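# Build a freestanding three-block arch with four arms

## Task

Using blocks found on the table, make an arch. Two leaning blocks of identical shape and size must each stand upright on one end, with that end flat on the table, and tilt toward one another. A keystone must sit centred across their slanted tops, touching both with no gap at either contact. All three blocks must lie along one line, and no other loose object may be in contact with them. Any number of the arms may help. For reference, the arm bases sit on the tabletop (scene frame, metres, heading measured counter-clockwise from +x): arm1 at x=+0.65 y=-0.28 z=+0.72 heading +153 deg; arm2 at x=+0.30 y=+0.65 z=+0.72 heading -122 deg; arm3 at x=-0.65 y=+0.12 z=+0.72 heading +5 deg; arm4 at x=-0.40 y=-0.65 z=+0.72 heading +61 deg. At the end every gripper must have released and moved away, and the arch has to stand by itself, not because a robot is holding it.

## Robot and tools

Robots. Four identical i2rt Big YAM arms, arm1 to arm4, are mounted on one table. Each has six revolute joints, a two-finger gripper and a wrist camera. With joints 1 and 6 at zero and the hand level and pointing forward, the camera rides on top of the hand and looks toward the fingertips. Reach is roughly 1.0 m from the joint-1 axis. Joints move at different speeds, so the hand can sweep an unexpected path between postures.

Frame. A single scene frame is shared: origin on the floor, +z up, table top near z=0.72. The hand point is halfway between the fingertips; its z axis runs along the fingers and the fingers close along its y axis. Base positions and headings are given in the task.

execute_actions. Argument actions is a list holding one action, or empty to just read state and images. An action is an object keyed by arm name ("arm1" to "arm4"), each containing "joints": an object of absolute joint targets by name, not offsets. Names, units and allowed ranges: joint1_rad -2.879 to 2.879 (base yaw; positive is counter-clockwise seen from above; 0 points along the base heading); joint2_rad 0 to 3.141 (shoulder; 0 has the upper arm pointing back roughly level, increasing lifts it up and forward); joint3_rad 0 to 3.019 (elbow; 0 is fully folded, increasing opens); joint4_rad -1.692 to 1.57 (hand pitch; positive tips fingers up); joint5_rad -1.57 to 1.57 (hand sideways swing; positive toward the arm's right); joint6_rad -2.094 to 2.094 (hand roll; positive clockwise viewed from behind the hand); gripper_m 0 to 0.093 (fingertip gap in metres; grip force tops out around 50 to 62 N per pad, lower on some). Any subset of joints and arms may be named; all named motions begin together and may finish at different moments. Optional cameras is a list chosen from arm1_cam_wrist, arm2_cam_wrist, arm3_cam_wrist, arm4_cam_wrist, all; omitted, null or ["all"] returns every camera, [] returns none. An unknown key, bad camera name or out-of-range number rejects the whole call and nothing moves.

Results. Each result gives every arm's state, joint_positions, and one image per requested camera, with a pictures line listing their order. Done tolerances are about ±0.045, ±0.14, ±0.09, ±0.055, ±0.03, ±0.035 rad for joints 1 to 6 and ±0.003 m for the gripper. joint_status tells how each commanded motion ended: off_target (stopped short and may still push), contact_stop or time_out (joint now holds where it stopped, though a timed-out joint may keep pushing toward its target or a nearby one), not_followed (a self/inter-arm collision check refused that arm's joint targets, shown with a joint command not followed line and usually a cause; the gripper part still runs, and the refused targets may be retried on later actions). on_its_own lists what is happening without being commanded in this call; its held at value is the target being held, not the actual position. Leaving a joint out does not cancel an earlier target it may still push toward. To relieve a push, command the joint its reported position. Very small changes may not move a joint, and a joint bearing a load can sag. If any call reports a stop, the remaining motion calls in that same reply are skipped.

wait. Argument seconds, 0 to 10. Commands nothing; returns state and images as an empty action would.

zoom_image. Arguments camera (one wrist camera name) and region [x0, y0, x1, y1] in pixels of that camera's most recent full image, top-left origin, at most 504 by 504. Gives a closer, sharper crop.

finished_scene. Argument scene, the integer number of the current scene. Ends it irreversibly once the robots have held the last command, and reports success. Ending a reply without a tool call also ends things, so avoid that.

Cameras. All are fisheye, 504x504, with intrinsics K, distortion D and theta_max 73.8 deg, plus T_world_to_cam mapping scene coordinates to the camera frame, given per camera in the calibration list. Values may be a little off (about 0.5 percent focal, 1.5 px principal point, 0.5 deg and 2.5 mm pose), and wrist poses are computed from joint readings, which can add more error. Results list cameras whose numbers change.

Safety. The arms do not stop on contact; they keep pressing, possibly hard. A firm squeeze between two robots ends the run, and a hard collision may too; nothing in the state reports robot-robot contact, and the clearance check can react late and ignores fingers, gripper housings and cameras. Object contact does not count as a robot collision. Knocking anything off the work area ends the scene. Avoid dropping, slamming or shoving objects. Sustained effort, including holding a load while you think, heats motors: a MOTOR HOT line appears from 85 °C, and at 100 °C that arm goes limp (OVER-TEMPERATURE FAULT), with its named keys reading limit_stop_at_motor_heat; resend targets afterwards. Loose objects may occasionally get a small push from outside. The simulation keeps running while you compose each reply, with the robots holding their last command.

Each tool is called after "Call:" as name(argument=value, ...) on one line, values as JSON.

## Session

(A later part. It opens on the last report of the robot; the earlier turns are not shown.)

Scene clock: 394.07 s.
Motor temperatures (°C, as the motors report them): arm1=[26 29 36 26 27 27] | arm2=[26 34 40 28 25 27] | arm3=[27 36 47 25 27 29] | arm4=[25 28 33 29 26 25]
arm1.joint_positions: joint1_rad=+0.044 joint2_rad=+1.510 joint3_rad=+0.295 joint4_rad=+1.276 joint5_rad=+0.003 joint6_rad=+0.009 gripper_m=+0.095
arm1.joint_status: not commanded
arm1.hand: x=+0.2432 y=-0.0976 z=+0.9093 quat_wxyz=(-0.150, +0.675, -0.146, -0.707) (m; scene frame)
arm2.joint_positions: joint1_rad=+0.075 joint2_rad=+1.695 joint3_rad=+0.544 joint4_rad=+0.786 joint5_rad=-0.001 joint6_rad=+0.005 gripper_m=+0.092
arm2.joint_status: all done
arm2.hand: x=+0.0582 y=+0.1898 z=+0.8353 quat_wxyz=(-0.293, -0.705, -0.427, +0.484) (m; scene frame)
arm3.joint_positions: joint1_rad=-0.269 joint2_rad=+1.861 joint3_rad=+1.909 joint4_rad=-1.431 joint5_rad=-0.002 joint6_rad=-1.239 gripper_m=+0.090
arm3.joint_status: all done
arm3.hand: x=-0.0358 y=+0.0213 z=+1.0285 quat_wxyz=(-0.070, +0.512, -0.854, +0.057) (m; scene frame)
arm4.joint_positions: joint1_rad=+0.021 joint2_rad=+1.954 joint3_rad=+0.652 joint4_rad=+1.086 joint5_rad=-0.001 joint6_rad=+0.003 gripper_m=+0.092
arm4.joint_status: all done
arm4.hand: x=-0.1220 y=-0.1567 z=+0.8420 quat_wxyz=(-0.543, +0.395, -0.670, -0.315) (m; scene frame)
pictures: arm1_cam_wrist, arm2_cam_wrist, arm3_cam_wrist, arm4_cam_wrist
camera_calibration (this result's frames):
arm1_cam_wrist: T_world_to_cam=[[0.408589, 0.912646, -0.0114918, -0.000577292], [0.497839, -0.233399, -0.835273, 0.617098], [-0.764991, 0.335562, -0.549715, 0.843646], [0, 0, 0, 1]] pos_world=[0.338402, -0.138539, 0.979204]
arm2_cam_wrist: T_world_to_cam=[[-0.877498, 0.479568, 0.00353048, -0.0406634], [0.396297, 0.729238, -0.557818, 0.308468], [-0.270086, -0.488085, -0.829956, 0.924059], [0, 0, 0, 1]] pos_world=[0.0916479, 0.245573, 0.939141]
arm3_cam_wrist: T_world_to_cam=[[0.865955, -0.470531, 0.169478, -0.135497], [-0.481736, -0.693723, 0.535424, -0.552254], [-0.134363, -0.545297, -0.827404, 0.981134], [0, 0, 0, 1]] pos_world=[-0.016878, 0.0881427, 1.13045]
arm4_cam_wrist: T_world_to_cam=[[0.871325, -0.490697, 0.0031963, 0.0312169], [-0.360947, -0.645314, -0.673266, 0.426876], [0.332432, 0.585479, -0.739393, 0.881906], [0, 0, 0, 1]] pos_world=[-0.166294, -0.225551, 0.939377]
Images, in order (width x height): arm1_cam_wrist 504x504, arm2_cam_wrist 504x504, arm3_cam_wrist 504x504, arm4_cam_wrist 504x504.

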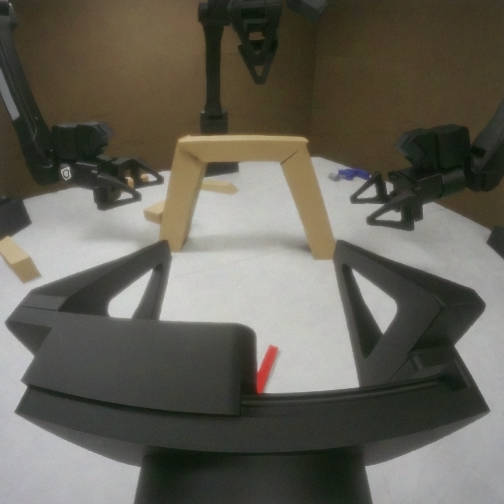

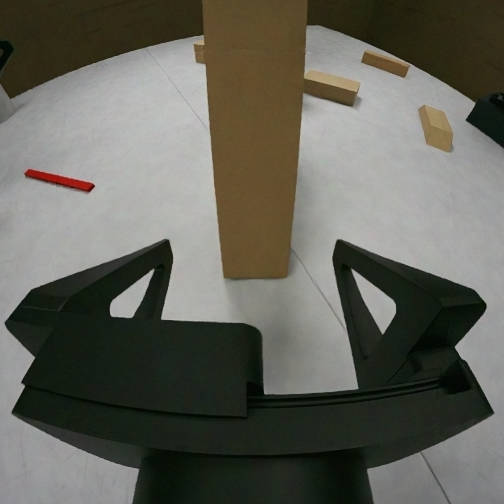

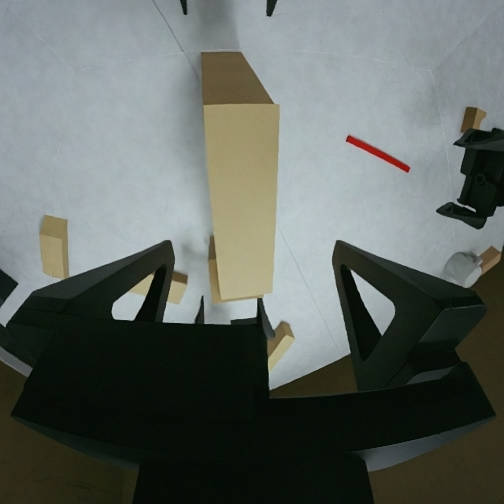

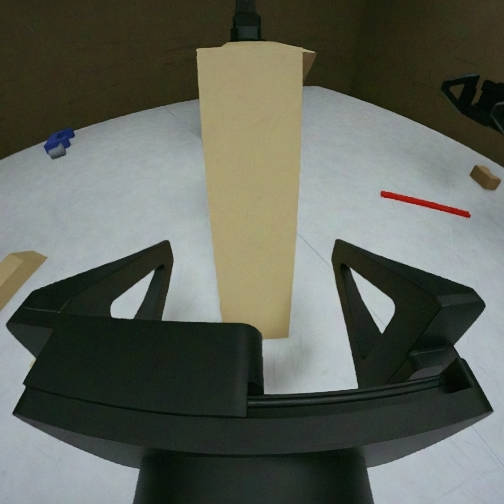

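Call:
execute_actions(actions=[{"arm3":{"joints":{"joint1_rad":-0.394,"joint2_rad":1.83,"joint3_rad":1.85,"joint4_rad":-1.42,"joint6_rad":-1.365}}}], cameras=["arm1_cam_wrist","arm3_cam_wrist"])

Scene clock: 417.83 s.
Motor temperatures (°C, as the motors report them): arm1=[26 29 36 26 27 27] | arm2=[26 33 38 29 25 27] | arm3=[27 35 46 25 27 29] | arm4=[25 28 32 29 26 25]
arm1.joint_positions: joint1_rad=+0.044 joint2_rad=+1.510 joint3_rad=+0.295 joint4_rad=+1.276 joint5_rad=+0.003 joint6_rad=+0.009 gripper_m=+0.095
arm1.joint_status: not commanded
arm1.hand: x=+0.2432 y=-0.0976 z=+0.9093 quat_wxyz=(-0.150, +0.675, -0.146, -0.707) (m; scene frame)
arm2.joint_positions: joint1_rad=+0.075 joint2_rad=+1.695 joint3_rad=+0.544 joint4_rad=+0.786 joint5_rad=-0.001 joint6_rad=+0.005 gripper_m=+0.092
arm2.joint_status: not commanded
arm2.hand: x=+0.0582 y=+0.1898 z=+0.8353 quat_wxyz=(-0.293, -0.705, -0.427, +0.484) (m; scene frame)
arm3.joint_positions: joint1_rad=-0.405 joint2_rad=+1.845 joint3_rad=+1.848 joint4_rad=-1.431 joint5_rad=+0.001 joint6_rad=-1.356 gripper_m=+0.090
arm3.joint_status: all done
arm3.hand: x=-0.0704 y=-0.0571 z=+1.0124 quat_wxyz=(-0.046, +0.505, -0.861, +0.051) (m; scene frame)
arm4.joint_positions: joint1_rad=+0.021 joint2_rad=+1.954 joint3_rad=+0.652 joint4_rad=+1.086 joint5_rad=-0.001 joint6_rad=+0.003 gripper_m=+0.092
arm4.joint_status: not commanded
arm4.hand: x=-0.1220 y=-0.1567 z=+0.8420 quat_wxyz=(-0.543, +0.395, -0.670, -0.315) (m; scene frame)
pictures: arm1_cam_wrist, arm3_cam_wrist
camera_calibration (this result's frames):
arm1_cam_wrist: T_world_to_cam=[[0.408589, 0.912646, -0.0114918, -0.000577292], [0.497839, -0.233399, -0.835273, 0.617098], [-0.764991, 0.335562, -0.549715, 0.843646], [0, 0, 0, 1]] pos_world=[0.338402, -0.138539, 0.979204]
arm3_cam_wrist: T_world_to_cam=[[0.863186, -0.486895, 0.133577, -0.10452], [-0.469709, -0.677406, 0.566122, -0.643925], [-0.185156, -0.551411, -0.813427, 0.902375], [0, 0, 0, 1]] pos_world=[-0.0451572, 0.0104913, 1.11252]
Images, in order (width x height): arm1_cam_wrist 504x504, arm3_cam_wrist 504x504.

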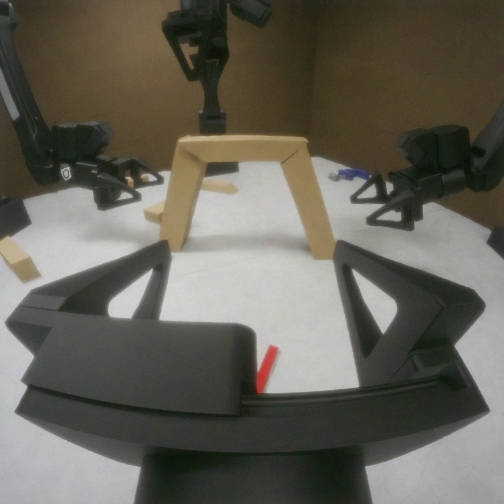

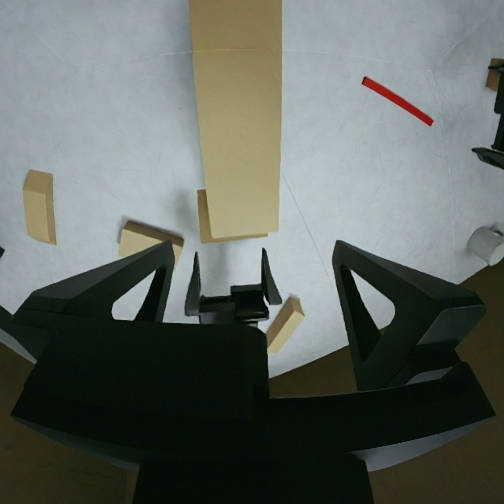

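Call:
execute_actions(actions=[{"arm3":{"joints":{"joint2_rad":2.0,"joint3_rad":1.85,"joint4_rad":-1.40}}}], cameras=["arm1_cam_wrist","arm3_cam_wrist","arm4_cam_wrist"])

Scene clock: 427.13 s.
Motor temperatures (°C, as the motors report them): arm1=[26 29 36 26 27 27] | arm2=[26 33 38 29 25 27] | arm3=[27 35 46 25 27 29] | arm4=[25 28 32 29 26 25]
arm1.joint_positions: joint1_rad=+0.044 joint2_rad=+1.510 joint3_rad=+0.295 joint4_rad=+1.276 joint5_rad=+0.003 joint6_rad=+0.009 gripper_m=+0.095
arm1.joint_status: not commanded
arm1.hand: x=+0.2432 y=-0.0976 z=+0.9093 quat_wxyz=(-0.150, +0.675, -0.146, -0.707) (m; scene frame)
arm2.joint_positions: joint1_rad=+0.075 joint2_rad=+1.695 joint3_rad=+0.544 joint4_rad=+0.786 joint5_rad=-0.001 joint6_rad=+0.005 gripper_m=+0.092
arm2.joint_status: not commanded
arm2.hand: x=+0.0582 y=+0.1898 z=+0.8353 quat_wxyz=(-0.293, -0.705, -0.427, +0.484) (m; scene frame)
arm3.joint_positions: joint1_rad=-0.402 joint2_rad=+2.012 joint3_rad=+1.838 joint4_rad=-1.413 joint5_rad=-0.002 joint6_rad=-1.356 gripper_m=+0.090
arm3.joint_status: all done
arm3.hand: x=-0.0603 y=-0.0582 z=+0.9096 quat_wxyz=(+0.007, +0.507, -0.862, -0.009) (m; scene frame)
arm4.joint_positions: joint1_rad=+0.021 joint2_rad=+1.954 joint3_rad=+0.652 joint4_rad=+1.086 joint5_rad=-0.001 joint6_rad=+0.003 gripper_m=+0.092
arm4.joint_status: not commanded
arm4.hand: x=-0.1220 y=-0.1567 z=+0.8420 quat_wxyz=(-0.543, +0.395, -0.670, -0.315) (m; scene frame)
pictures: arm1_cam_wrist, arm3_cam_wrist, arm4_cam_wrist
camera_calibration (this result's frames):
arm1_cam_wrist: T_world_to_cam=[[0.408589, 0.912646, -0.0114918, -0.000577292], [0.497839, -0.233399, -0.835273, 0.617098], [-0.764991, 0.335562, -0.549715, 0.843646], [0, 0, 0, 1]] pos_world=[0.338402, -0.138539, 0.979204]
arm3_cam_wrist: T_world_to_cam=[[0.873019, -0.487176, -0.0222995, 0.042386], [-0.379265, -0.706967, 0.596955, -0.606093], [-0.306587, -0.512696, -0.801965, 0.804528], [0, 0, 0, 1]] pos_world=[-0.0202157, 0.00463965, 1.00796]
arm4_cam_wrist: T_world_to_cam=[[0.871325, -0.490697, 0.0031963, 0.0312169], [-0.360947, -0.645314, -0.673266, 0.426876], [0.332432, 0.585479, -0.739393, 0.881906], [0, 0, 0, 1]] pos_world=[-0.166294, -0.225551, 0.939377]
Images, in order (width x height): arm1_cam_wrist 504x504, arm3_cam_wrist 504x504, arm4_cam_wrist 504x504.

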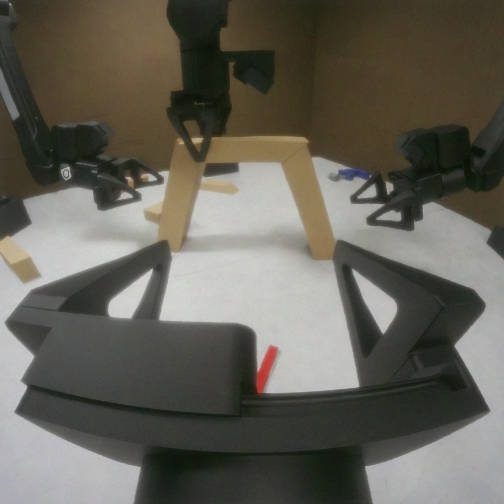

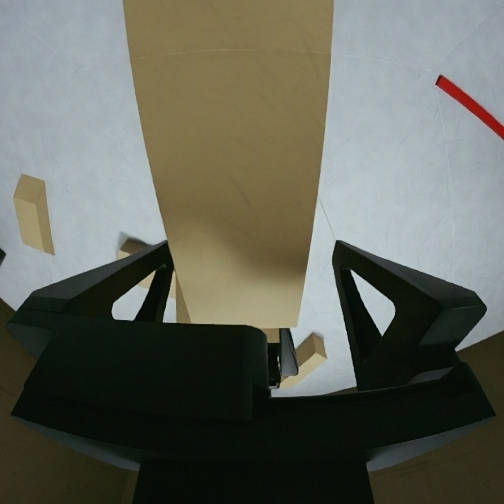

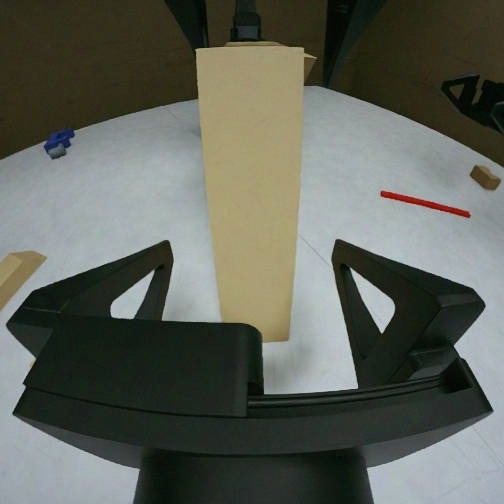

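Call:
execute_actions(actions=[{"arm3":{"joints":{"gripper_m":0.055}}}], cameras=[])

Call:
execute_actions(actions=[{"arm3":{"joints":{"gripper_m":0.09}}}], cameras=[])

Call:
execute_actions(actions=[{"arm3":{"joints":{"joint2_rad":1.8}}}])

Call:
zoom_image(camera="arm1_cam_wrist", region=[130,120,370,270])

Call:
zoom_image(camera="arm4_cam_wrist", region=[170,20,340,120])

Scene clock: 433.23 s.
Motor temperatures (°C, as the motors report them): arm1=[26 29 36 26 27 27] | arm2=[26 33 38 29 25 27] | arm3=[27 36 45 25 27 29] | arm4=[25 28 31 29 26 25]
arm1.joint_positions: joint1_rad=+0.044 joint2_rad=+1.510 joint3_rad=+0.295 joint4_rad=+1.276 joint5_rad=+0.003 joint6_rad=+0.009 gripper_m=+0.095
arm1.joint_status: not commanded
arm1.hand: x=+0.2432 y=-0.0976 z=+0.9093 quat_wxyz=(-0.150, +0.675, -0.146, -0.707) (m; scene frame)
arm2.joint_positions: joint1_rad=+0.075 joint2_rad=+1.695 joint3_rad=+0.544 joint4_rad=+0.786 joint5_rad=-0.001 joint6_rad=+0.005 gripper_m=+0.092
arm2.joint_status: not commanded
arm2.hand: x=+0.0582 y=+0.1898 z=+0.8353 quat_wxyz=(-0.293, -0.705, -0.427, +0.484) (m; scene frame)
arm3.joint_positions: joint1_rad=-0.402 joint2_rad=+2.012 joint3_rad=+1.838 joint4_rad=-1.412 joint5_rad=+0.000 joint6_rad=-1.357 gripper_m=+0.060
arm3.joint_status: gripper_m off_target (ended at +0.060, target +0.055)
arm3.hand: x=-0.0602 y=-0.0586 z=+0.9096 quat_wxyz=(+0.007, +0.507, -0.862, -0.008) (m; scene frame)
arm4.joint_positions: joint1_rad=+0.021 joint2_rad=+1.954 joint3_rad=+0.652 joint4_rad=+1.086 joint5_rad=-0.001 joint6_rad=+0.003 gripper_m=+0.092
arm4.joint_status: not commanded
arm4.hand: x=-0.1220 y=-0.1567 z=+0.8420 quat_wxyz=(-0.543, +0.395, -0.670, -0.315) (m; scene frame)
pictures: none
No camera images: the call's "cameras" was empty. Leave "cameras" out to get every camera's image.

Scene clock: 433.77 s.
Motor temperatures (°C, as the motors report them): arm1=[26 29 36 26 27 27] | arm2=[26 33 38 29 25 27] | arm3=[27 36 45 25 27 29] | arm4=[25 28 31 29 26 25]
arm1.joint_positions: joint1_rad=+0.044 joint2_rad=+1.510 joint3_rad=+0.295 joint4_rad=+1.276 joint5_rad=+0.003 joint6_rad=+0.009 gripper_m=+0.095
arm1.joint_status: not commanded
arm1.hand: x=+0.2432 y=-0.0976 z=+0.9093 quat_wxyz=(-0.150, +0.675, -0.146, -0.707) (m; scene frame)
arm2.joint_positions: joint1_rad=+0.075 joint2_rad=+1.695 joint3_rad=+0.544 joint4_rad=+0.786 joint5_rad=-0.001 joint6_rad=+0.005 gripper_m=+0.092
arm2.joint_status: not commanded
arm2.hand: x=+0.0582 y=+0.1898 z=+0.8353 quat_wxyz=(-0.293, -0.705, -0.427, +0.484) (m; scene frame)
arm3.joint_positions: joint1_rad=-0.402 joint2_rad=+2.012 joint3_rad=+1.838 joint4_rad=-1.412 joint5_rad=+0.000 joint6_rad=-1.357 gripper_m=+0.090
arm3.joint_status: all done
arm3.hand: x=-0.0602 y=-0.0586 z=+0.9096 quat_wxyz=(+0.007, +0.507, -0.862, -0.008) (m; scene frame)
arm4.joint_positions: joint1_rad=+0.021 joint2_rad=+1.954 joint3_rad=+0.652 joint4_rad=+1.086 joint5_rad=-0.001 joint6_rad=+0.003 gripper_m=+0.092
arm4.joint_status: not commanded
arm4.hand: x=-0.1220 y=-0.1567 z=+0.8420 quat_wxyz=(-0.543, +0.395, -0.670, -0.315) (m; scene frame)
pictures: none
No camera images: the call's "cameras" was empty. Leave "cameras" out to get every camera's image.

Scene clock: 435.07 s.
Motor temperatures (°C, as the motors report them): arm1=[26 29 36 26 27 27] | arm2=[26 33 38 29 25 27] | arm3=[27 36 45 25 27 29] | arm4=[25 28 31 29 26 25]
arm1.joint_positions: joint1_rad=+0.044 joint2_rad=+1.510 joint3_rad=+0.295 joint4_rad=+1.276 joint5_rad=+0.003 joint6_rad=+0.009 gripper_m=+0.095
arm1.joint_status: not commanded
arm1.hand: x=+0.2432 y=-0.0976 z=+0.9093 quat_wxyz=(-0.150, +0.675, -0.146, -0.707) (m; scene frame)
arm2.joint_positions: joint1_rad=+0.075 joint2_rad=+1.695 joint3_rad=+0.544 joint4_rad=+0.786 joint5_rad=-0.001 joint6_rad=+0.005 gripper_m=+0.092
arm2.joint_status: not commanded
arm2.hand: x=+0.0582 y=+0.1898 z=+0.8353 quat_wxyz=(-0.293, -0.705, -0.427, +0.484) (m; scene frame)
arm3.joint_positions: joint1_rad=-0.402 joint2_rad=+1.788 joint3_rad=+1.837 joint4_rad=-1.412 joint5_rad=+0.000 joint6_rad=-1.357 gripper_m=+0.090
arm3.joint_status: all done
arm3.hand: x=-0.0742 y=-0.0543 z=+1.0417 quat_wxyz=(-0.069, +0.505, -0.857, +0.074) (m; scene frame)
arm4.joint_positions: joint1_rad=+0.021 joint2_rad=+1.954 joint3_rad=+0.652 joint4_rad=+1.086 joint5_rad=-0.001 joint6_rad=+0.003 gripper_m=+0.092
arm4.joint_status: not commanded
arm4.hand: x=-0.1220 y=-0.1567 z=+0.8420 quat_wxyz=(-0.543, +0.395, -0.670, -0.315) (m; scene frame)
pictures: arm1_cam_wrist, arm2_cam_wrist, arm3_cam_wrist, arm4_cam_wrist
camera_calibration (this result's frames):
arm1_cam_wrist: T_world_to_cam=[[0.408589, 0.912646, -0.0114918, -0.000577292], [0.497839, -0.233399, -0.835273, 0.617098], [-0.764991, 0.335562, -0.549715, 0.843646], [0, 0, 0, 1]] pos_world=[0.338402, -0.138539, 0.979204]
arm2_cam_wrist: T_world_to_cam=[[-0.877498, 0.479568, 0.00353048, -0.0406634], [0.396297, 0.729238, -0.557818, 0.308468], [-0.270086, -0.488085, -0.829956, 0.924059], [0, 0, 0, 1]] pos_world=[0.0916479, 0.245573, 0.939141]
arm3_cam_wrist: T_world_to_cam=[[0.85465, -0.480839, 0.195875, -0.168917], [-0.502004, -0.66898, 0.54814, -0.643655], [-0.132531, -0.566798, -0.813127, 0.929738], [0, 0, 0, 1]] pos_world=[-0.0555339, 0.0151593, 1.14189]
arm4_cam_wrist: T_world_to_cam=[[0.871325, -0.490697, 0.0031963, 0.0312169], [-0.360947, -0.645314, -0.673266, 0.426876], [0.332432, 0.585479, -0.739393, 0.881906], [0, 0, 0, 1]] pos_world=[-0.166294, -0.225551, 0.939377]
Images, in order (width x height): arm1_cam_wrist 504x504, arm2_cam_wrist 504x504, arm3_cam_wrist 504x504, arm4_cam_wrist 504x504.

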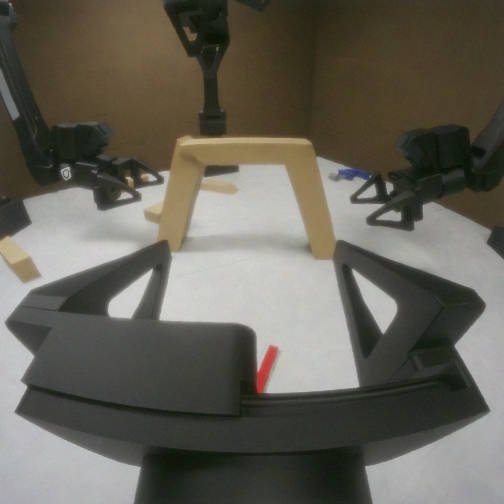

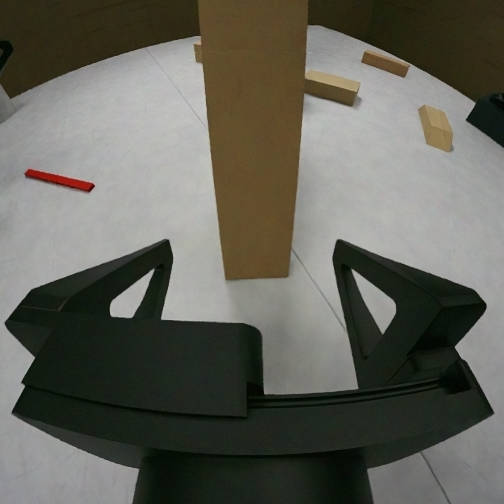

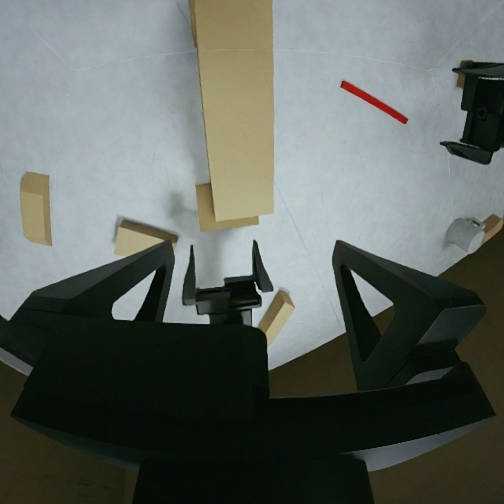

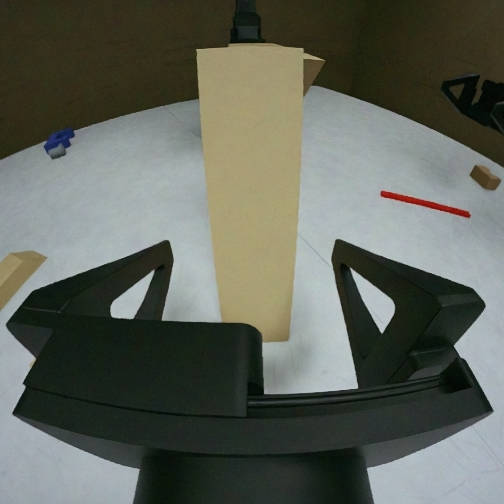

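Region (130, 120, 370, 270) of arm1_cam_wrist's 504x504 image, scaled by 2.100, with more detail than that image has; it fills the top 315 rows of this view, and the rest is white.

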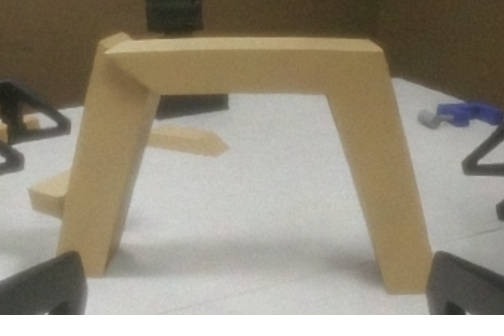

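Region (170, 20, 340, 120) of arm4_cam_wrist's 504x504 image, scaled by 2.965, with more detail than that image has; it fills the top 296 rows of this view, and the rest is white.

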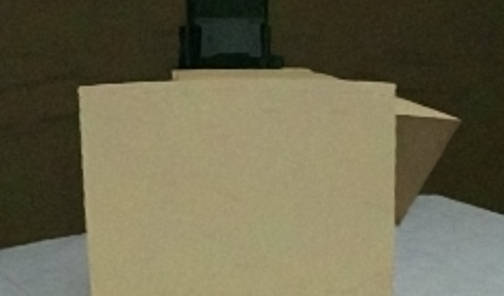

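Call:
execute_actions(actions=[{"arm3":{"joints":{"joint2_rad":2.0}}}], cameras=[])

Call:
execute_actions(actions=[{"arm3":{"joints":{"gripper_m":0.05}}}], cameras=[])

Call:
execute_actions(actions=[{"arm3":{"joints":{"joint2_rad":1.945,"joint3_rad":1.75,"joint4_rad":-1.33}}}], cameras=["arm1_cam_wrist","arm4_cam_wrist","arm2_cam_wrist"])

Call:
zoom_image(camera="arm1_cam_wrist", region=[130,120,370,270])

Scene clock: 450.00 s.
Motor temperatures (°C, as the motors report them): arm1=[26 29 35 26 27 27] | arm2=[26 33 38 29 25 27] | arm3=[27 35 46 25 27 29] | arm4=[25 28 31 29 26 25]
arm1.joint_positions: joint1_rad=+0.044 joint2_rad=+1.510 joint3_rad=+0.295 joint4_rad=+1.276 joint5_rad=+0.003 joint6_rad=+0.009 gripper_m=+0.095
arm1.joint_status: not commanded
arm1.hand: x=+0.2432 y=-0.0976 z=+0.9093 quat_wxyz=(-0.150, +0.675, -0.146, -0.707) (m; scene frame)
arm2.joint_positions: joint1_rad=+0.075 joint2_rad=+1.695 joint3_rad=+0.544 joint4_rad=+0.786 joint5_rad=-0.001 joint6_rad=+0.005 gripper_m=+0.092
arm2.joint_status: not commanded
arm2.hand: x=+0.0582 y=+0.1898 z=+0.8353 quat_wxyz=(-0.293, -0.705, -0.427, +0.484) (m; scene frame)
arm3.joint_positions: joint1_rad=-0.402 joint2_rad=+2.012 joint3_rad=+1.832 joint4_rad=-1.411 joint5_rad=+0.000 joint6_rad=-1.357 gripper_m=+0.090
arm3.joint_status: all done
arm3.hand: x=-0.0619 y=-0.0580 z=+0.9072 quat_wxyz=(+0.009, +0.507, -0.862, -0.010) (m; scene frame)
arm4.joint_positions: joint1_rad=+0.021 joint2_rad=+1.954 joint3_rad=+0.652 joint4_rad=+1.086 joint5_rad=-0.001 joint6_rad=+0.003 gripper_m=+0.092
arm4.joint_status: not commanded
arm4.hand: x=-0.1220 y=-0.1567 z=+0.8420 quat_wxyz=(-0.543, +0.395, -0.670, -0.315) (m; scene frame)
pictures: none
No camera images: the call's "cameras" was empty. Leave "cameras" out to get every camera's image.

Scene clock: 450.57 s.
Motor temperatures (°C, as the motors report them): arm1=[26 29 35 26 27 27] | arm2=[26 33 38 29 25 27] | arm3=[27 35 46 25 27 29] | arm4=[25 28 31 29 26 25]
arm1.joint_positions: joint1_rad=+0.044 joint2_rad=+1.510 joint3_rad=+0.295 joint4_rad=+1.276 joint5_rad=+0.003 joint6_rad=+0.009 gripper_m=+0.095
arm1.joint_status: not commanded
arm1.hand: x=+0.2432 y=-0.0976 z=+0.9093 quat_wxyz=(-0.150, +0.675, -0.146, -0.707) (m; scene frame)
arm2.joint_positions: joint1_rad=+0.075 joint2_rad=+1.695 joint3_rad=+0.544 joint4_rad=+0.786 joint5_rad=-0.001 joint6_rad=+0.005 gripper_m=+0.092
arm2.joint_status: not commanded
arm2.hand: x=+0.0582 y=+0.1898 z=+0.8353 quat_wxyz=(-0.293, -0.705, -0.427, +0.484) (m; scene frame)
arm3.joint_positions: joint1_rad=-0.402 joint2_rad=+2.012 joint3_rad=+1.832 joint4_rad=-1.411 joint5_rad=+0.000 joint6_rad=-1.358 gripper_m=+0.060
arm3.joint_status: gripper_m off_target (ended at +0.060, target +0.050)
arm3.hand: x=-0.0619 y=-0.0581 z=+0.9072 quat_wxyz=(+0.009, +0.508, -0.861, -0.009) (m; scene frame)
arm4.joint_positions: joint1_rad=+0.021 joint2_rad=+1.954 joint3_rad=+0.652 joint4_rad=+1.086 joint5_rad=-0.001 joint6_rad=+0.003 gripper_m=+0.092
arm4.joint_status: not commanded
arm4.hand: x=-0.1220 y=-0.1567 z=+0.8420 quat_wxyz=(-0.543, +0.395, -0.670, -0.315) (m; scene frame)
pictures: none
No camera images: the call's "cameras" was empty. Leave "cameras" out to get every camera's image.

Scene clock: 451.27 s.
Motor temperatures (°C, as the motors report them): arm1=[26 29 35 26 27 27] | arm2=[26 33 37 29 25 27] | arm3=[27 36 46 25 27 29] | arm4=[25 28 31 29 26 25]
arm1.joint_positions: joint1_rad=+0.044 joint2_rad=+1.510 joint3_rad=+0.295 joint4_rad=+1.276 joint5_rad=+0.003 joint6_rad=+0.009 gripper_m=+0.095
arm1.joint_status: not commanded
arm1.hand: x=+0.2432 y=-0.0976 z=+0.9093 quat_wxyz=(-0.150, +0.675, -0.146, -0.707) (m; scene frame)
arm2.joint_positions: joint1_rad=+0.075 joint2_rad=+1.695 joint3_rad=+0.544 joint4_rad=+0.786 joint5_rad=-0.001 joint6_rad=+0.005 gripper_m=+0.092
arm2.joint_status: not commanded
arm2.hand: x=+0.0582 y=+0.1898 z=+0.8353 quat_wxyz=(-0.293, -0.705, -0.427, +0.484) (m; scene frame)
arm3.joint_positions: joint1_rad=-0.402 joint2_rad=+1.962 joint3_rad=+1.752 joint4_rad=-1.345 joint5_rad=+0.001 joint6_rad=-1.359 gripper_m=+0.060
arm3.joint_status: all done
arm3.hand: x=-0.0707 y=-0.0553 z=+0.9070 quat_wxyz=(-0.003, +0.508, -0.861, +0.004) (m; scene frame)
arm4.joint_positions: joint1_rad=+0.021 joint2_rad=+1.954 joint3_rad=+0.652 joint4_rad=+1.086 joint5_rad=-0.001 joint6_rad=+0.003 gripper_m=+0.092
arm4.joint_status: not commanded
arm4.hand: x=-0.1220 y=-0.1567 z=+0.8420 quat_wxyz=(-0.543, +0.395, -0.670, -0.315) (m; scene frame)
pictures: arm1_cam_wrist, arm2_cam_wrist, arm4_cam_wrist
camera_calibration (this result's frames):
arm1_cam_wrist: T_world_to_cam=[[0.408589, 0.912646, -0.0114918, -0.000577292], [0.497839, -0.233399, -0.835273, 0.617098], [-0.764991, 0.335562, -0.549715, 0.843646], [0, 0, 0, 1]] pos_world=[0.338402, -0.138539, 0.979204]
arm2_cam_wrist: T_world_to_cam=[[-0.877498, 0.479568, 0.00353048, -0.0406634], [0.396297, 0.729238, -0.557818, 0.308468], [-0.270086, -0.488085, -0.829956, 0.924059], [0, 0, 0, 1]] pos_world=[0.0916479, 0.245573, 0.939141]
arm4_cam_wrist: T_world_to_cam=[[0.871325, -0.490697, 0.0031963, 0.0312169], [-0.360947, -0.645314, -0.673266, 0.426876], [0.332432, 0.585479, -0.739393, 0.881906], [0, 0, 0, 1]] pos_world=[-0.166294, -0.225551, 0.939377]
Images, in order (width x height): arm1_cam_wrist 504x504, arm2_cam_wrist 504x504, arm4_cam_wrist 504x504.

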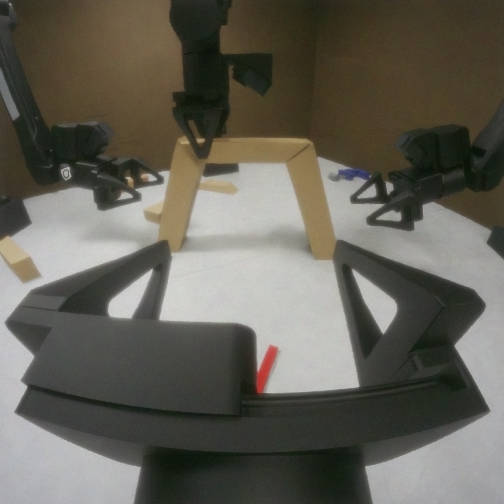

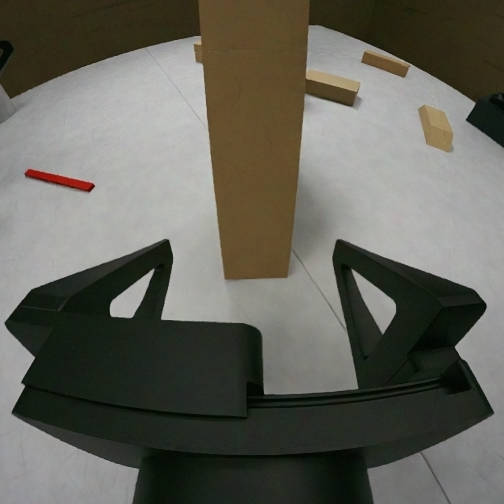

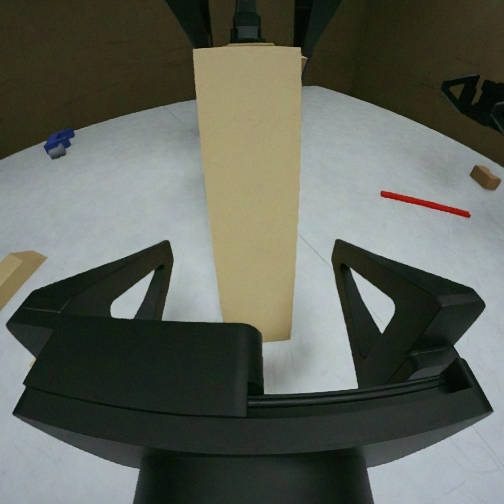

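Region (130, 120, 370, 270) of arm1_cam_wrist's 504x504 image, scaled by 2.100, with more detail than that image has; it fills the top 315 rows of this view, and the rest is white.

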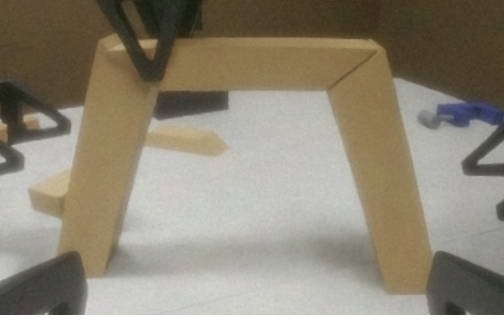

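Call:
execute_actions(actions=[{"arm3":{"joints":{"gripper_m":0.09}}}], cameras=[])

Call:
execute_actions(actions=[{"arm3":{"joints":{"joint2_rad":1.75}}}])

Call:
zoom_image(camera="arm1_cam_wrist", region=[130,120,370,270])

Call:
zoom_image(camera="arm4_cam_wrist", region=[170,20,340,120])

Scene clock: 456.37 s.
Motor temperatures (°C, as the motors report them): arm1=[26 29 35 26 27 27] | arm2=[26 33 37 29 25 27] | arm3=[27 36 45 25 27 29] | arm4=[25 28 31 29 26 25]
arm1.joint_positions: joint1_rad=+0.044 joint2_rad=+1.510 joint3_rad=+0.295 joint4_rad=+1.276 joint5_rad=+0.003 joint6_rad=+0.009 gripper_m=+0.095
arm1.joint_status: not commanded
arm1.hand: x=+0.2432 y=-0.0976 z=+0.9093 quat_wxyz=(-0.150, +0.675, -0.146, -0.707) (m; scene frame)
arm2.joint_positions: joint1_rad=+0.075 joint2_rad=+1.695 joint3_rad=+0.544 joint4_rad=+0.786 joint5_rad=-0.001 joint6_rad=+0.005 gripper_m=+0.092
arm2.joint_status: not commanded
arm2.hand: x=+0.0582 y=+0.1898 z=+0.8353 quat_wxyz=(-0.293, -0.705, -0.427, +0.484) (m; scene frame)
arm3.joint_positions: joint1_rad=-0.402 joint2_rad=+1.962 joint3_rad=+1.752 joint4_rad=-1.344 joint5_rad=+0.000 joint6_rad=-1.359 gripper_m=+0.090
arm3.joint_status: all done
arm3.hand: x=-0.0704 y=-0.0553 z=+0.9075 quat_wxyz=(-0.004, +0.508, -0.861, +0.004) (m; scene frame)
arm4.joint_positions: joint1_rad=+0.021 joint2_rad=+1.954 joint3_rad=+0.652 joint4_rad=+1.086 joint5_rad=-0.001 joint6_rad=+0.003 gripper_m=+0.092
arm4.joint_status: not commanded
arm4.hand: x=-0.1220 y=-0.1567 z=+0.8420 quat_wxyz=(-0.543, +0.395, -0.670, -0.315) (m; scene frame)
pictures: none
No camera images: the call's "cameras" was empty. Leave "cameras" out to get every camera's image.

Scene clock: 457.63 s.
Motor temperatures (°C, as the motors report them): arm1=[26 29 35 26 27 27] | arm2=[26 33 37 29 25 27] | arm3=[27 36 45 25 27 29] | arm4=[25 28 31 29 26 25]
arm1.joint_positions: joint1_rad=+0.044 joint2_rad=+1.510 joint3_rad=+0.295 joint4_rad=+1.276 joint5_rad=+0.003 joint6_rad=+0.009 gripper_m=+0.095
arm1.joint_status: not commanded
arm1.hand: x=+0.2432 y=-0.0976 z=+0.9093 quat_wxyz=(-0.150, +0.675, -0.146, -0.707) (m; scene frame)
arm2.joint_positions: joint1_rad=+0.075 joint2_rad=+1.695 joint3_rad=+0.544 joint4_rad=+0.786 joint5_rad=-0.001 joint6_rad=+0.005 gripper_m=+0.092
arm2.joint_status: not commanded
arm2.hand: x=+0.0582 y=+0.1898 z=+0.8353 quat_wxyz=(-0.293, -0.705, -0.427, +0.484) (m; scene frame)
arm3.joint_positions: joint1_rad=-0.402 joint2_rad=+1.737 joint3_rad=+1.737 joint4_rad=-1.344 joint5_rad=+0.000 joint6_rad=-1.359 gripper_m=+0.090
arm3.joint_status: all done
arm3.hand: x=-0.0869 y=-0.0503 z=+1.0314 quat_wxyz=(-0.075, +0.505, -0.856, +0.081) (m; scene frame)
arm4.joint_positions: joint1_rad=+0.021 joint2_rad=+1.954 joint3_rad=+0.652 joint4_rad=+1.086 joint5_rad=-0.001 joint6_rad=+0.003 gripper_m=+0.092
arm4.joint_status: not commanded
arm4.hand: x=-0.1220 y=-0.1567 z=+0.8420 quat_wxyz=(-0.543, +0.395, -0.670, -0.315) (m; scene frame)
pictures: arm1_cam_wrist, arm2_cam_wrist, arm3_cam_wrist, arm4_cam_wrist
camera_calibration (this result's frames):
arm1_cam_wrist: T_world_to_cam=[[0.408589, 0.912646, -0.0114918, -0.000577292], [0.497839, -0.233399, -0.835273, 0.617098], [-0.764991, 0.335562, -0.549715, 0.843646], [0, 0, 0, 1]] pos_world=[0.338402, -0.138539, 0.979204]
arm2_cam_wrist: T_world_to_cam=[[-0.877498, 0.479568, 0.00353048, -0.0406634], [0.396297, 0.729238, -0.557818, 0.308468], [-0.270086, -0.488085, -0.829956, 0.924059], [0, 0, 0, 1]] pos_world=[0.0916479, 0.245573, 0.939141]
arm3_cam_wrist: T_world_to_cam=[[0.851911, -0.477686, 0.214623, -0.173585], [-0.5106, -0.666616, 0.543057, -0.637091], [-0.11634, -0.572222, -0.811805, 0.921711], [0, 0, 0, 1]] pos_world=[-0.070188, 0.0198085, 1.13148]
arm4_cam_wrist: T_world_to_cam=[[0.871325, -0.490697, 0.0031963, 0.0312169], [-0.360947, -0.645314, -0.673266, 0.426876], [0.332432, 0.585479, -0.739393, 0.881906], [0, 0, 0, 1]] pos_world=[-0.166294, -0.225551, 0.939377]
Images, in order (width x height): arm1_cam_wrist 504x504, arm2_cam_wrist 504x504, arm3_cam_wrist 504x504, arm4_cam_wrist 504x504.

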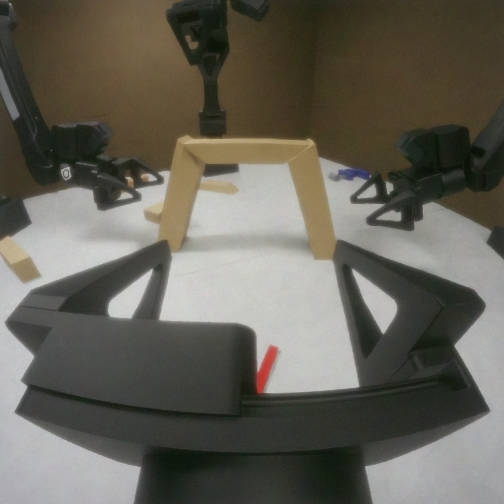

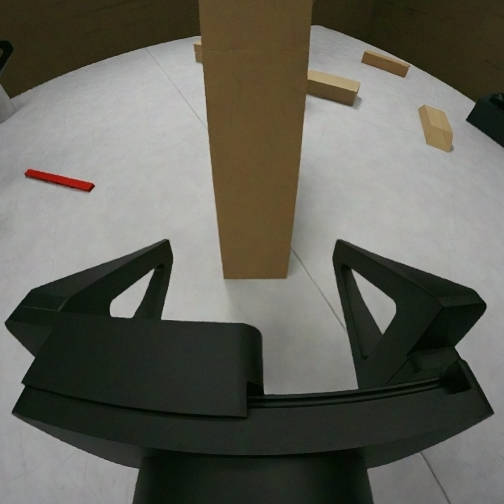

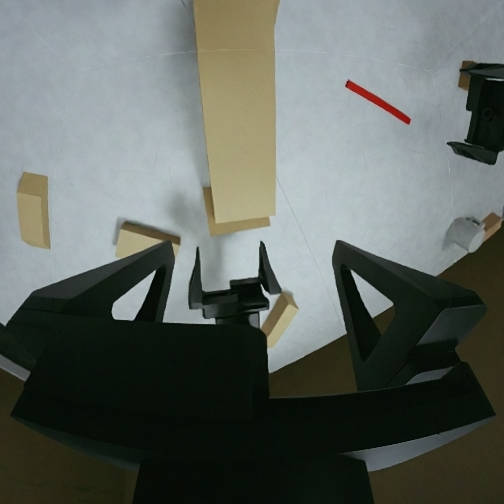

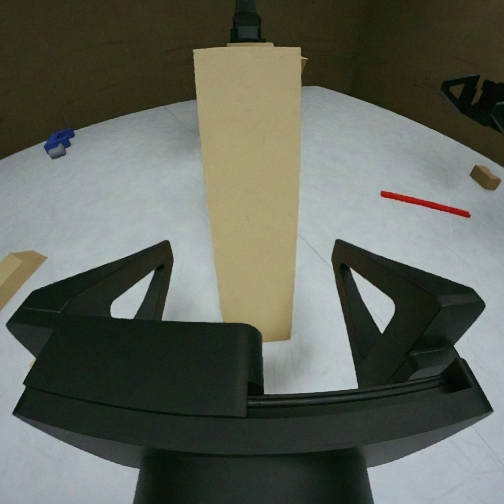

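Region (130, 120, 370, 270) of arm1_cam_wrist's 504x504 image, scaled by 2.100, with more detail than that image has; it fills the top 315 rows of this view, and the rest is white.

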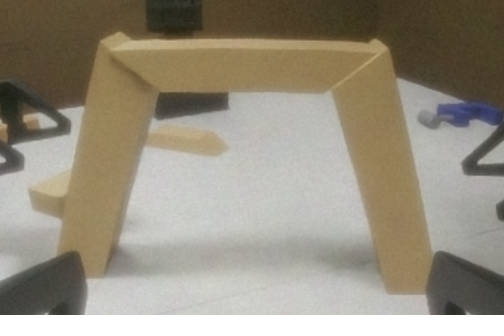

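Region (170, 20, 340, 120) of arm4_cam_wrist's 504x504 image, scaled by 2.965, with more detail than that image has; it fills the top 296 rows of this view, and the rest is white.

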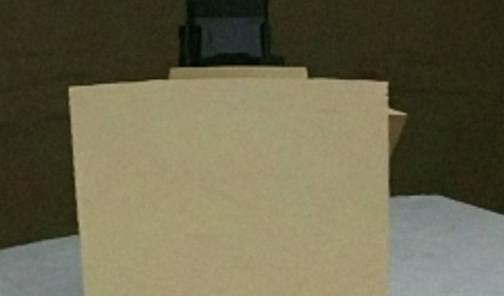

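Call:
execute_actions(actions=[{"arm3":{"joints":{"joint2_rad":1.0,"joint3_rad":0.9,"joint4_rad":-0.8}},"arm2":{"joints":{"joint2_rad":1.1,"joint3_rad":0.3,"joint4_rad":0.3}},"arm4":{"joints":{"joint2_rad":1.3,"joint3_rad":0.3,"joint4_rad":0.5}}}])

Call:
zoom_image(camera="arm1_cam_wrist", region=[130,120,370,270])

Scene clock: 468.77 s.
Motor temperatures (°C, as the motors report them): arm1=[26 29 35 26 27 27] | arm2=[26 33 37 29 25 27] | arm3=[27 35 45 25 27 29] | arm4=[25 28 31 29 26 25]
arm1.joint_positions: joint1_rad=+0.044 joint2_rad=+1.510 joint3_rad=+0.295 joint4_rad=+1.276 joint5_rad=+0.003 joint6_rad=+0.009 gripper_m=+0.095
arm1.joint_status: not commanded
arm1.hand: x=+0.2432 y=-0.0976 z=+0.9093 quat_wxyz=(-0.150, +0.675, -0.146, -0.707) (m; scene frame)
arm2.joint_positions: joint1_rad=+0.075 joint2_rad=+1.100 joint3_rad=+0.291 joint4_rad=+0.308 joint5_rad=-0.001 joint6_rad=+0.005 gripper_m=+0.092
arm2.joint_status: all done
arm2.hand: x=+0.1194 y=+0.3061 z=+0.8791 quat_wxyz=(-0.263, -0.737, -0.445, +0.436) (m; scene frame)
arm3.joint_positions: joint1_rad=-0.402 joint2_rad=+0.997 joint3_rad=+0.889 joint4_rad=-0.821 joint5_rad=+0.000 joint6_rad=-1.359 gripper_m=+0.090
arm3.joint_status: all done
arm3.hand: x=-0.2675 y=+0.0039 z=+1.0262 quat_wxyz=(-0.212, +0.483, -0.818, +0.230) (m; scene frame)
arm4.joint_positions: joint1_rad=+0.021 joint2_rad=+1.310 joint3_rad=+0.301 joint4_rad=+0.508 joint5_rad=-0.001 joint6_rad=+0.003 gripper_m=+0.092
arm4.joint_status: all done
arm4.hand: x=-0.2002 y=-0.2953 z=+0.8789 quat_wxyz=(-0.443, +0.436, -0.741, -0.255) (m; scene frame)
pictures: arm1_cam_wrist, arm2_cam_wrist, arm3_cam_wrist, arm4_cam_wrist
camera_calibration (this result's frames):
arm1_cam_wrist: T_world_to_cam=[[0.408589, 0.912646, -0.0114918, -0.000577292], [0.497839, -0.233399, -0.835273, 0.617098], [-0.764991, 0.335562, -0.549715, 0.843646], [0, 0, 0, 1]] pos_world=[0.338402, -0.138539, 0.979204]
arm2_cam_wrist: T_world_to_cam=[[-0.877401, 0.47972, 0.00595863, -0.0450926], [0.428249, 0.788739, -0.441015, 0.0991119], [-0.216264, -0.384396, -0.89748, 1.05489], [0, 0, 0, 1]] pos_world=[0.146126, 0.348954, 0.990722]
arm3_cam_wrist: T_world_to_cam=[[0.691966, -0.429553, 0.58023, -0.410888], [-0.695842, -0.610954, 0.377543, -0.570225], [0.192319, -0.664996, -0.721661, 0.918003], [0, 0, 0, 1]] pos_world=[-0.289015, 0.0855883, 1.11618]
arm4_cam_wrist: T_world_to_cam=[[0.870338, -0.49244, 0.00385277, 0.0299927], [-0.441077, -0.782989, -0.438611, 0.0711256], [0.219006, 0.38004, -0.898669, 1.073], [0, 0, 0, 1]] pos_world=[-0.229726, -0.337323, 0.995353]
Images, in order (width x height): arm1_cam_wrist 504x504, arm2_cam_wrist 504x504, arm3_cam_wrist 504x504, arm4_cam_wrist 504x504.

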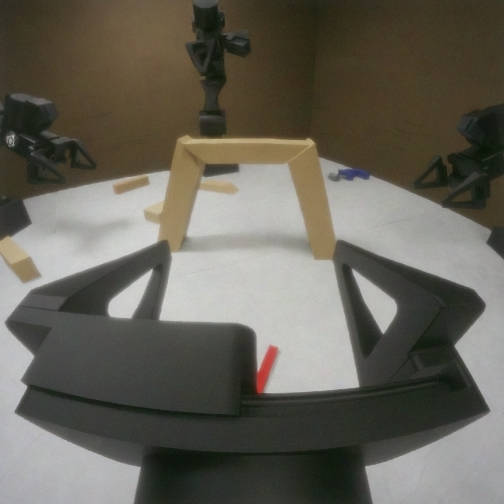

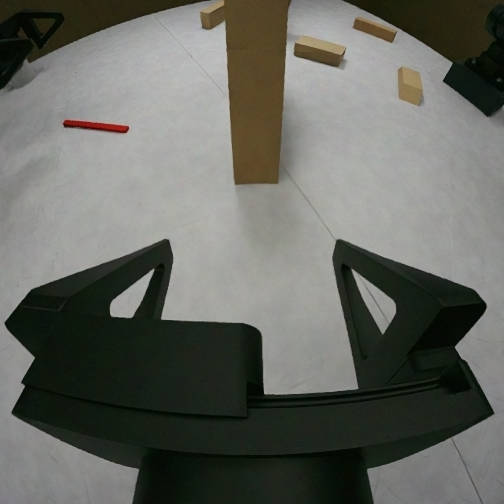

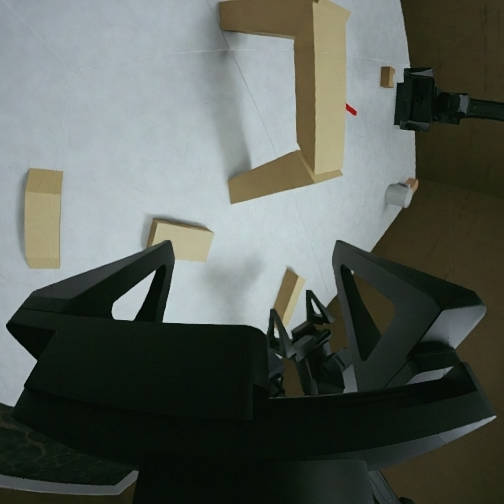

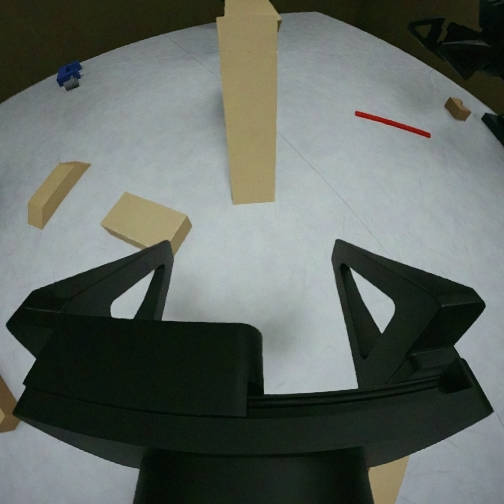

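Region (130, 120, 370, 270) of arm1_cam_wrist's 504x504 image, scaled by 2.100, with more detail than that image has; it fills the top 315 rows of this view, and the rest is white.

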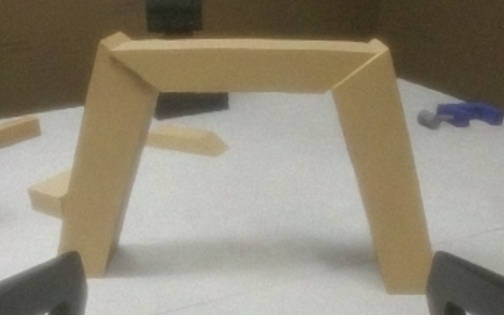

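Call:
execute_actions(actions=[{"arm1":{"joints":{"joint2_rad":0.9,"joint4_rad":0.5}}}], cameras=["arm1_cam_wrist"])

Call:
finished_scene(scene=2)

Scene clock: 478.50 s.
Motor temperatures (°C, as the motors report them): arm1=[26 29 35 26 27 27] | arm2=[26 32 38 29 25 27] | arm3=[27 34 46 25 27 29] | arm4=[25 28 31 29 26 25]
arm1.joint_positions: joint1_rad=+0.044 joint2_rad=+0.901 joint3_rad=+0.294 joint4_rad=+0.510 joint5_rad=+0.003 joint6_rad=+0.009 gripper_m=+0.095
arm1.joint_status: all done
arm1.hand: x=+0.2847 y=-0.1164 z=+0.9684 quat_wxyz=(-0.139, +0.729, -0.158, -0.652) (m; scene frame)
arm2.joint_positions: joint1_rad=+0.075 joint2_rad=+1.100 joint3_rad=+0.291 joint4_rad=+0.308 joint5_rad=-0.001 joint6_rad=+0.005 gripper_m=+0.092
arm2.joint_status: not commanded
arm2.hand: x=+0.1194 y=+0.3061 z=+0.8791 quat_wxyz=(-0.263, -0.737, -0.445, +0.436) (m; scene frame)
arm3.joint_positions: joint1_rad=-0.402 joint2_rad=+0.997 joint3_rad=+0.889 joint4_rad=-0.821 joint5_rad=+0.000 joint6_rad=-1.359 gripper_m=+0.090
arm3.joint_status: not commanded
arm3.hand: x=-0.2675 y=+0.0039 z=+1.0262 quat_wxyz=(-0.212, +0.483, -0.818, +0.230) (m; scene frame)
arm4.joint_positions: joint1_rad=+0.021 joint2_rad=+1.310 joint3_rad=+0.301 joint4_rad=+0.508 joint5_rad=-0.001 joint6_rad=+0.003 gripper_m=+0.092
arm4.joint_status: not commanded
arm4.hand: x=-0.2002 y=-0.2953 z=+0.8789 quat_wxyz=(-0.443, +0.436, -0.741, -0.255) (m; scene frame)
pictures: arm1_cam_wrist
camera_calibration (this result's frames):
arm1_cam_wrist: T_world_to_cam=[[0.410853, 0.911635, -0.0110041, -0.000955531], [0.611407, -0.28446, -0.73842, 0.509337], [-0.6763, 0.296654, -0.674251, 1.00502], [0, 0, 0, 1]] pos_world=[0.368674, -0.152385, 1.05373]
Images, in order (width x height): arm1_cam_wrist 504x504.

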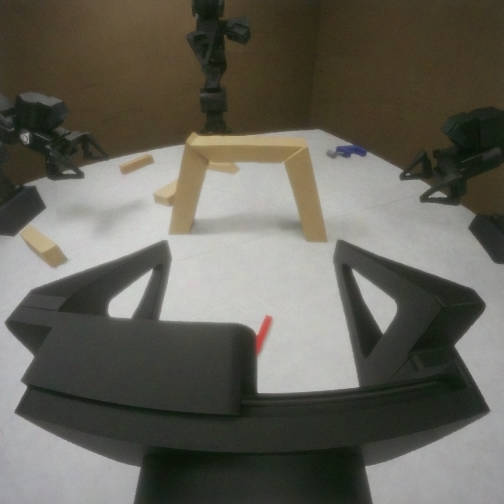

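The scene is finished: the task was done.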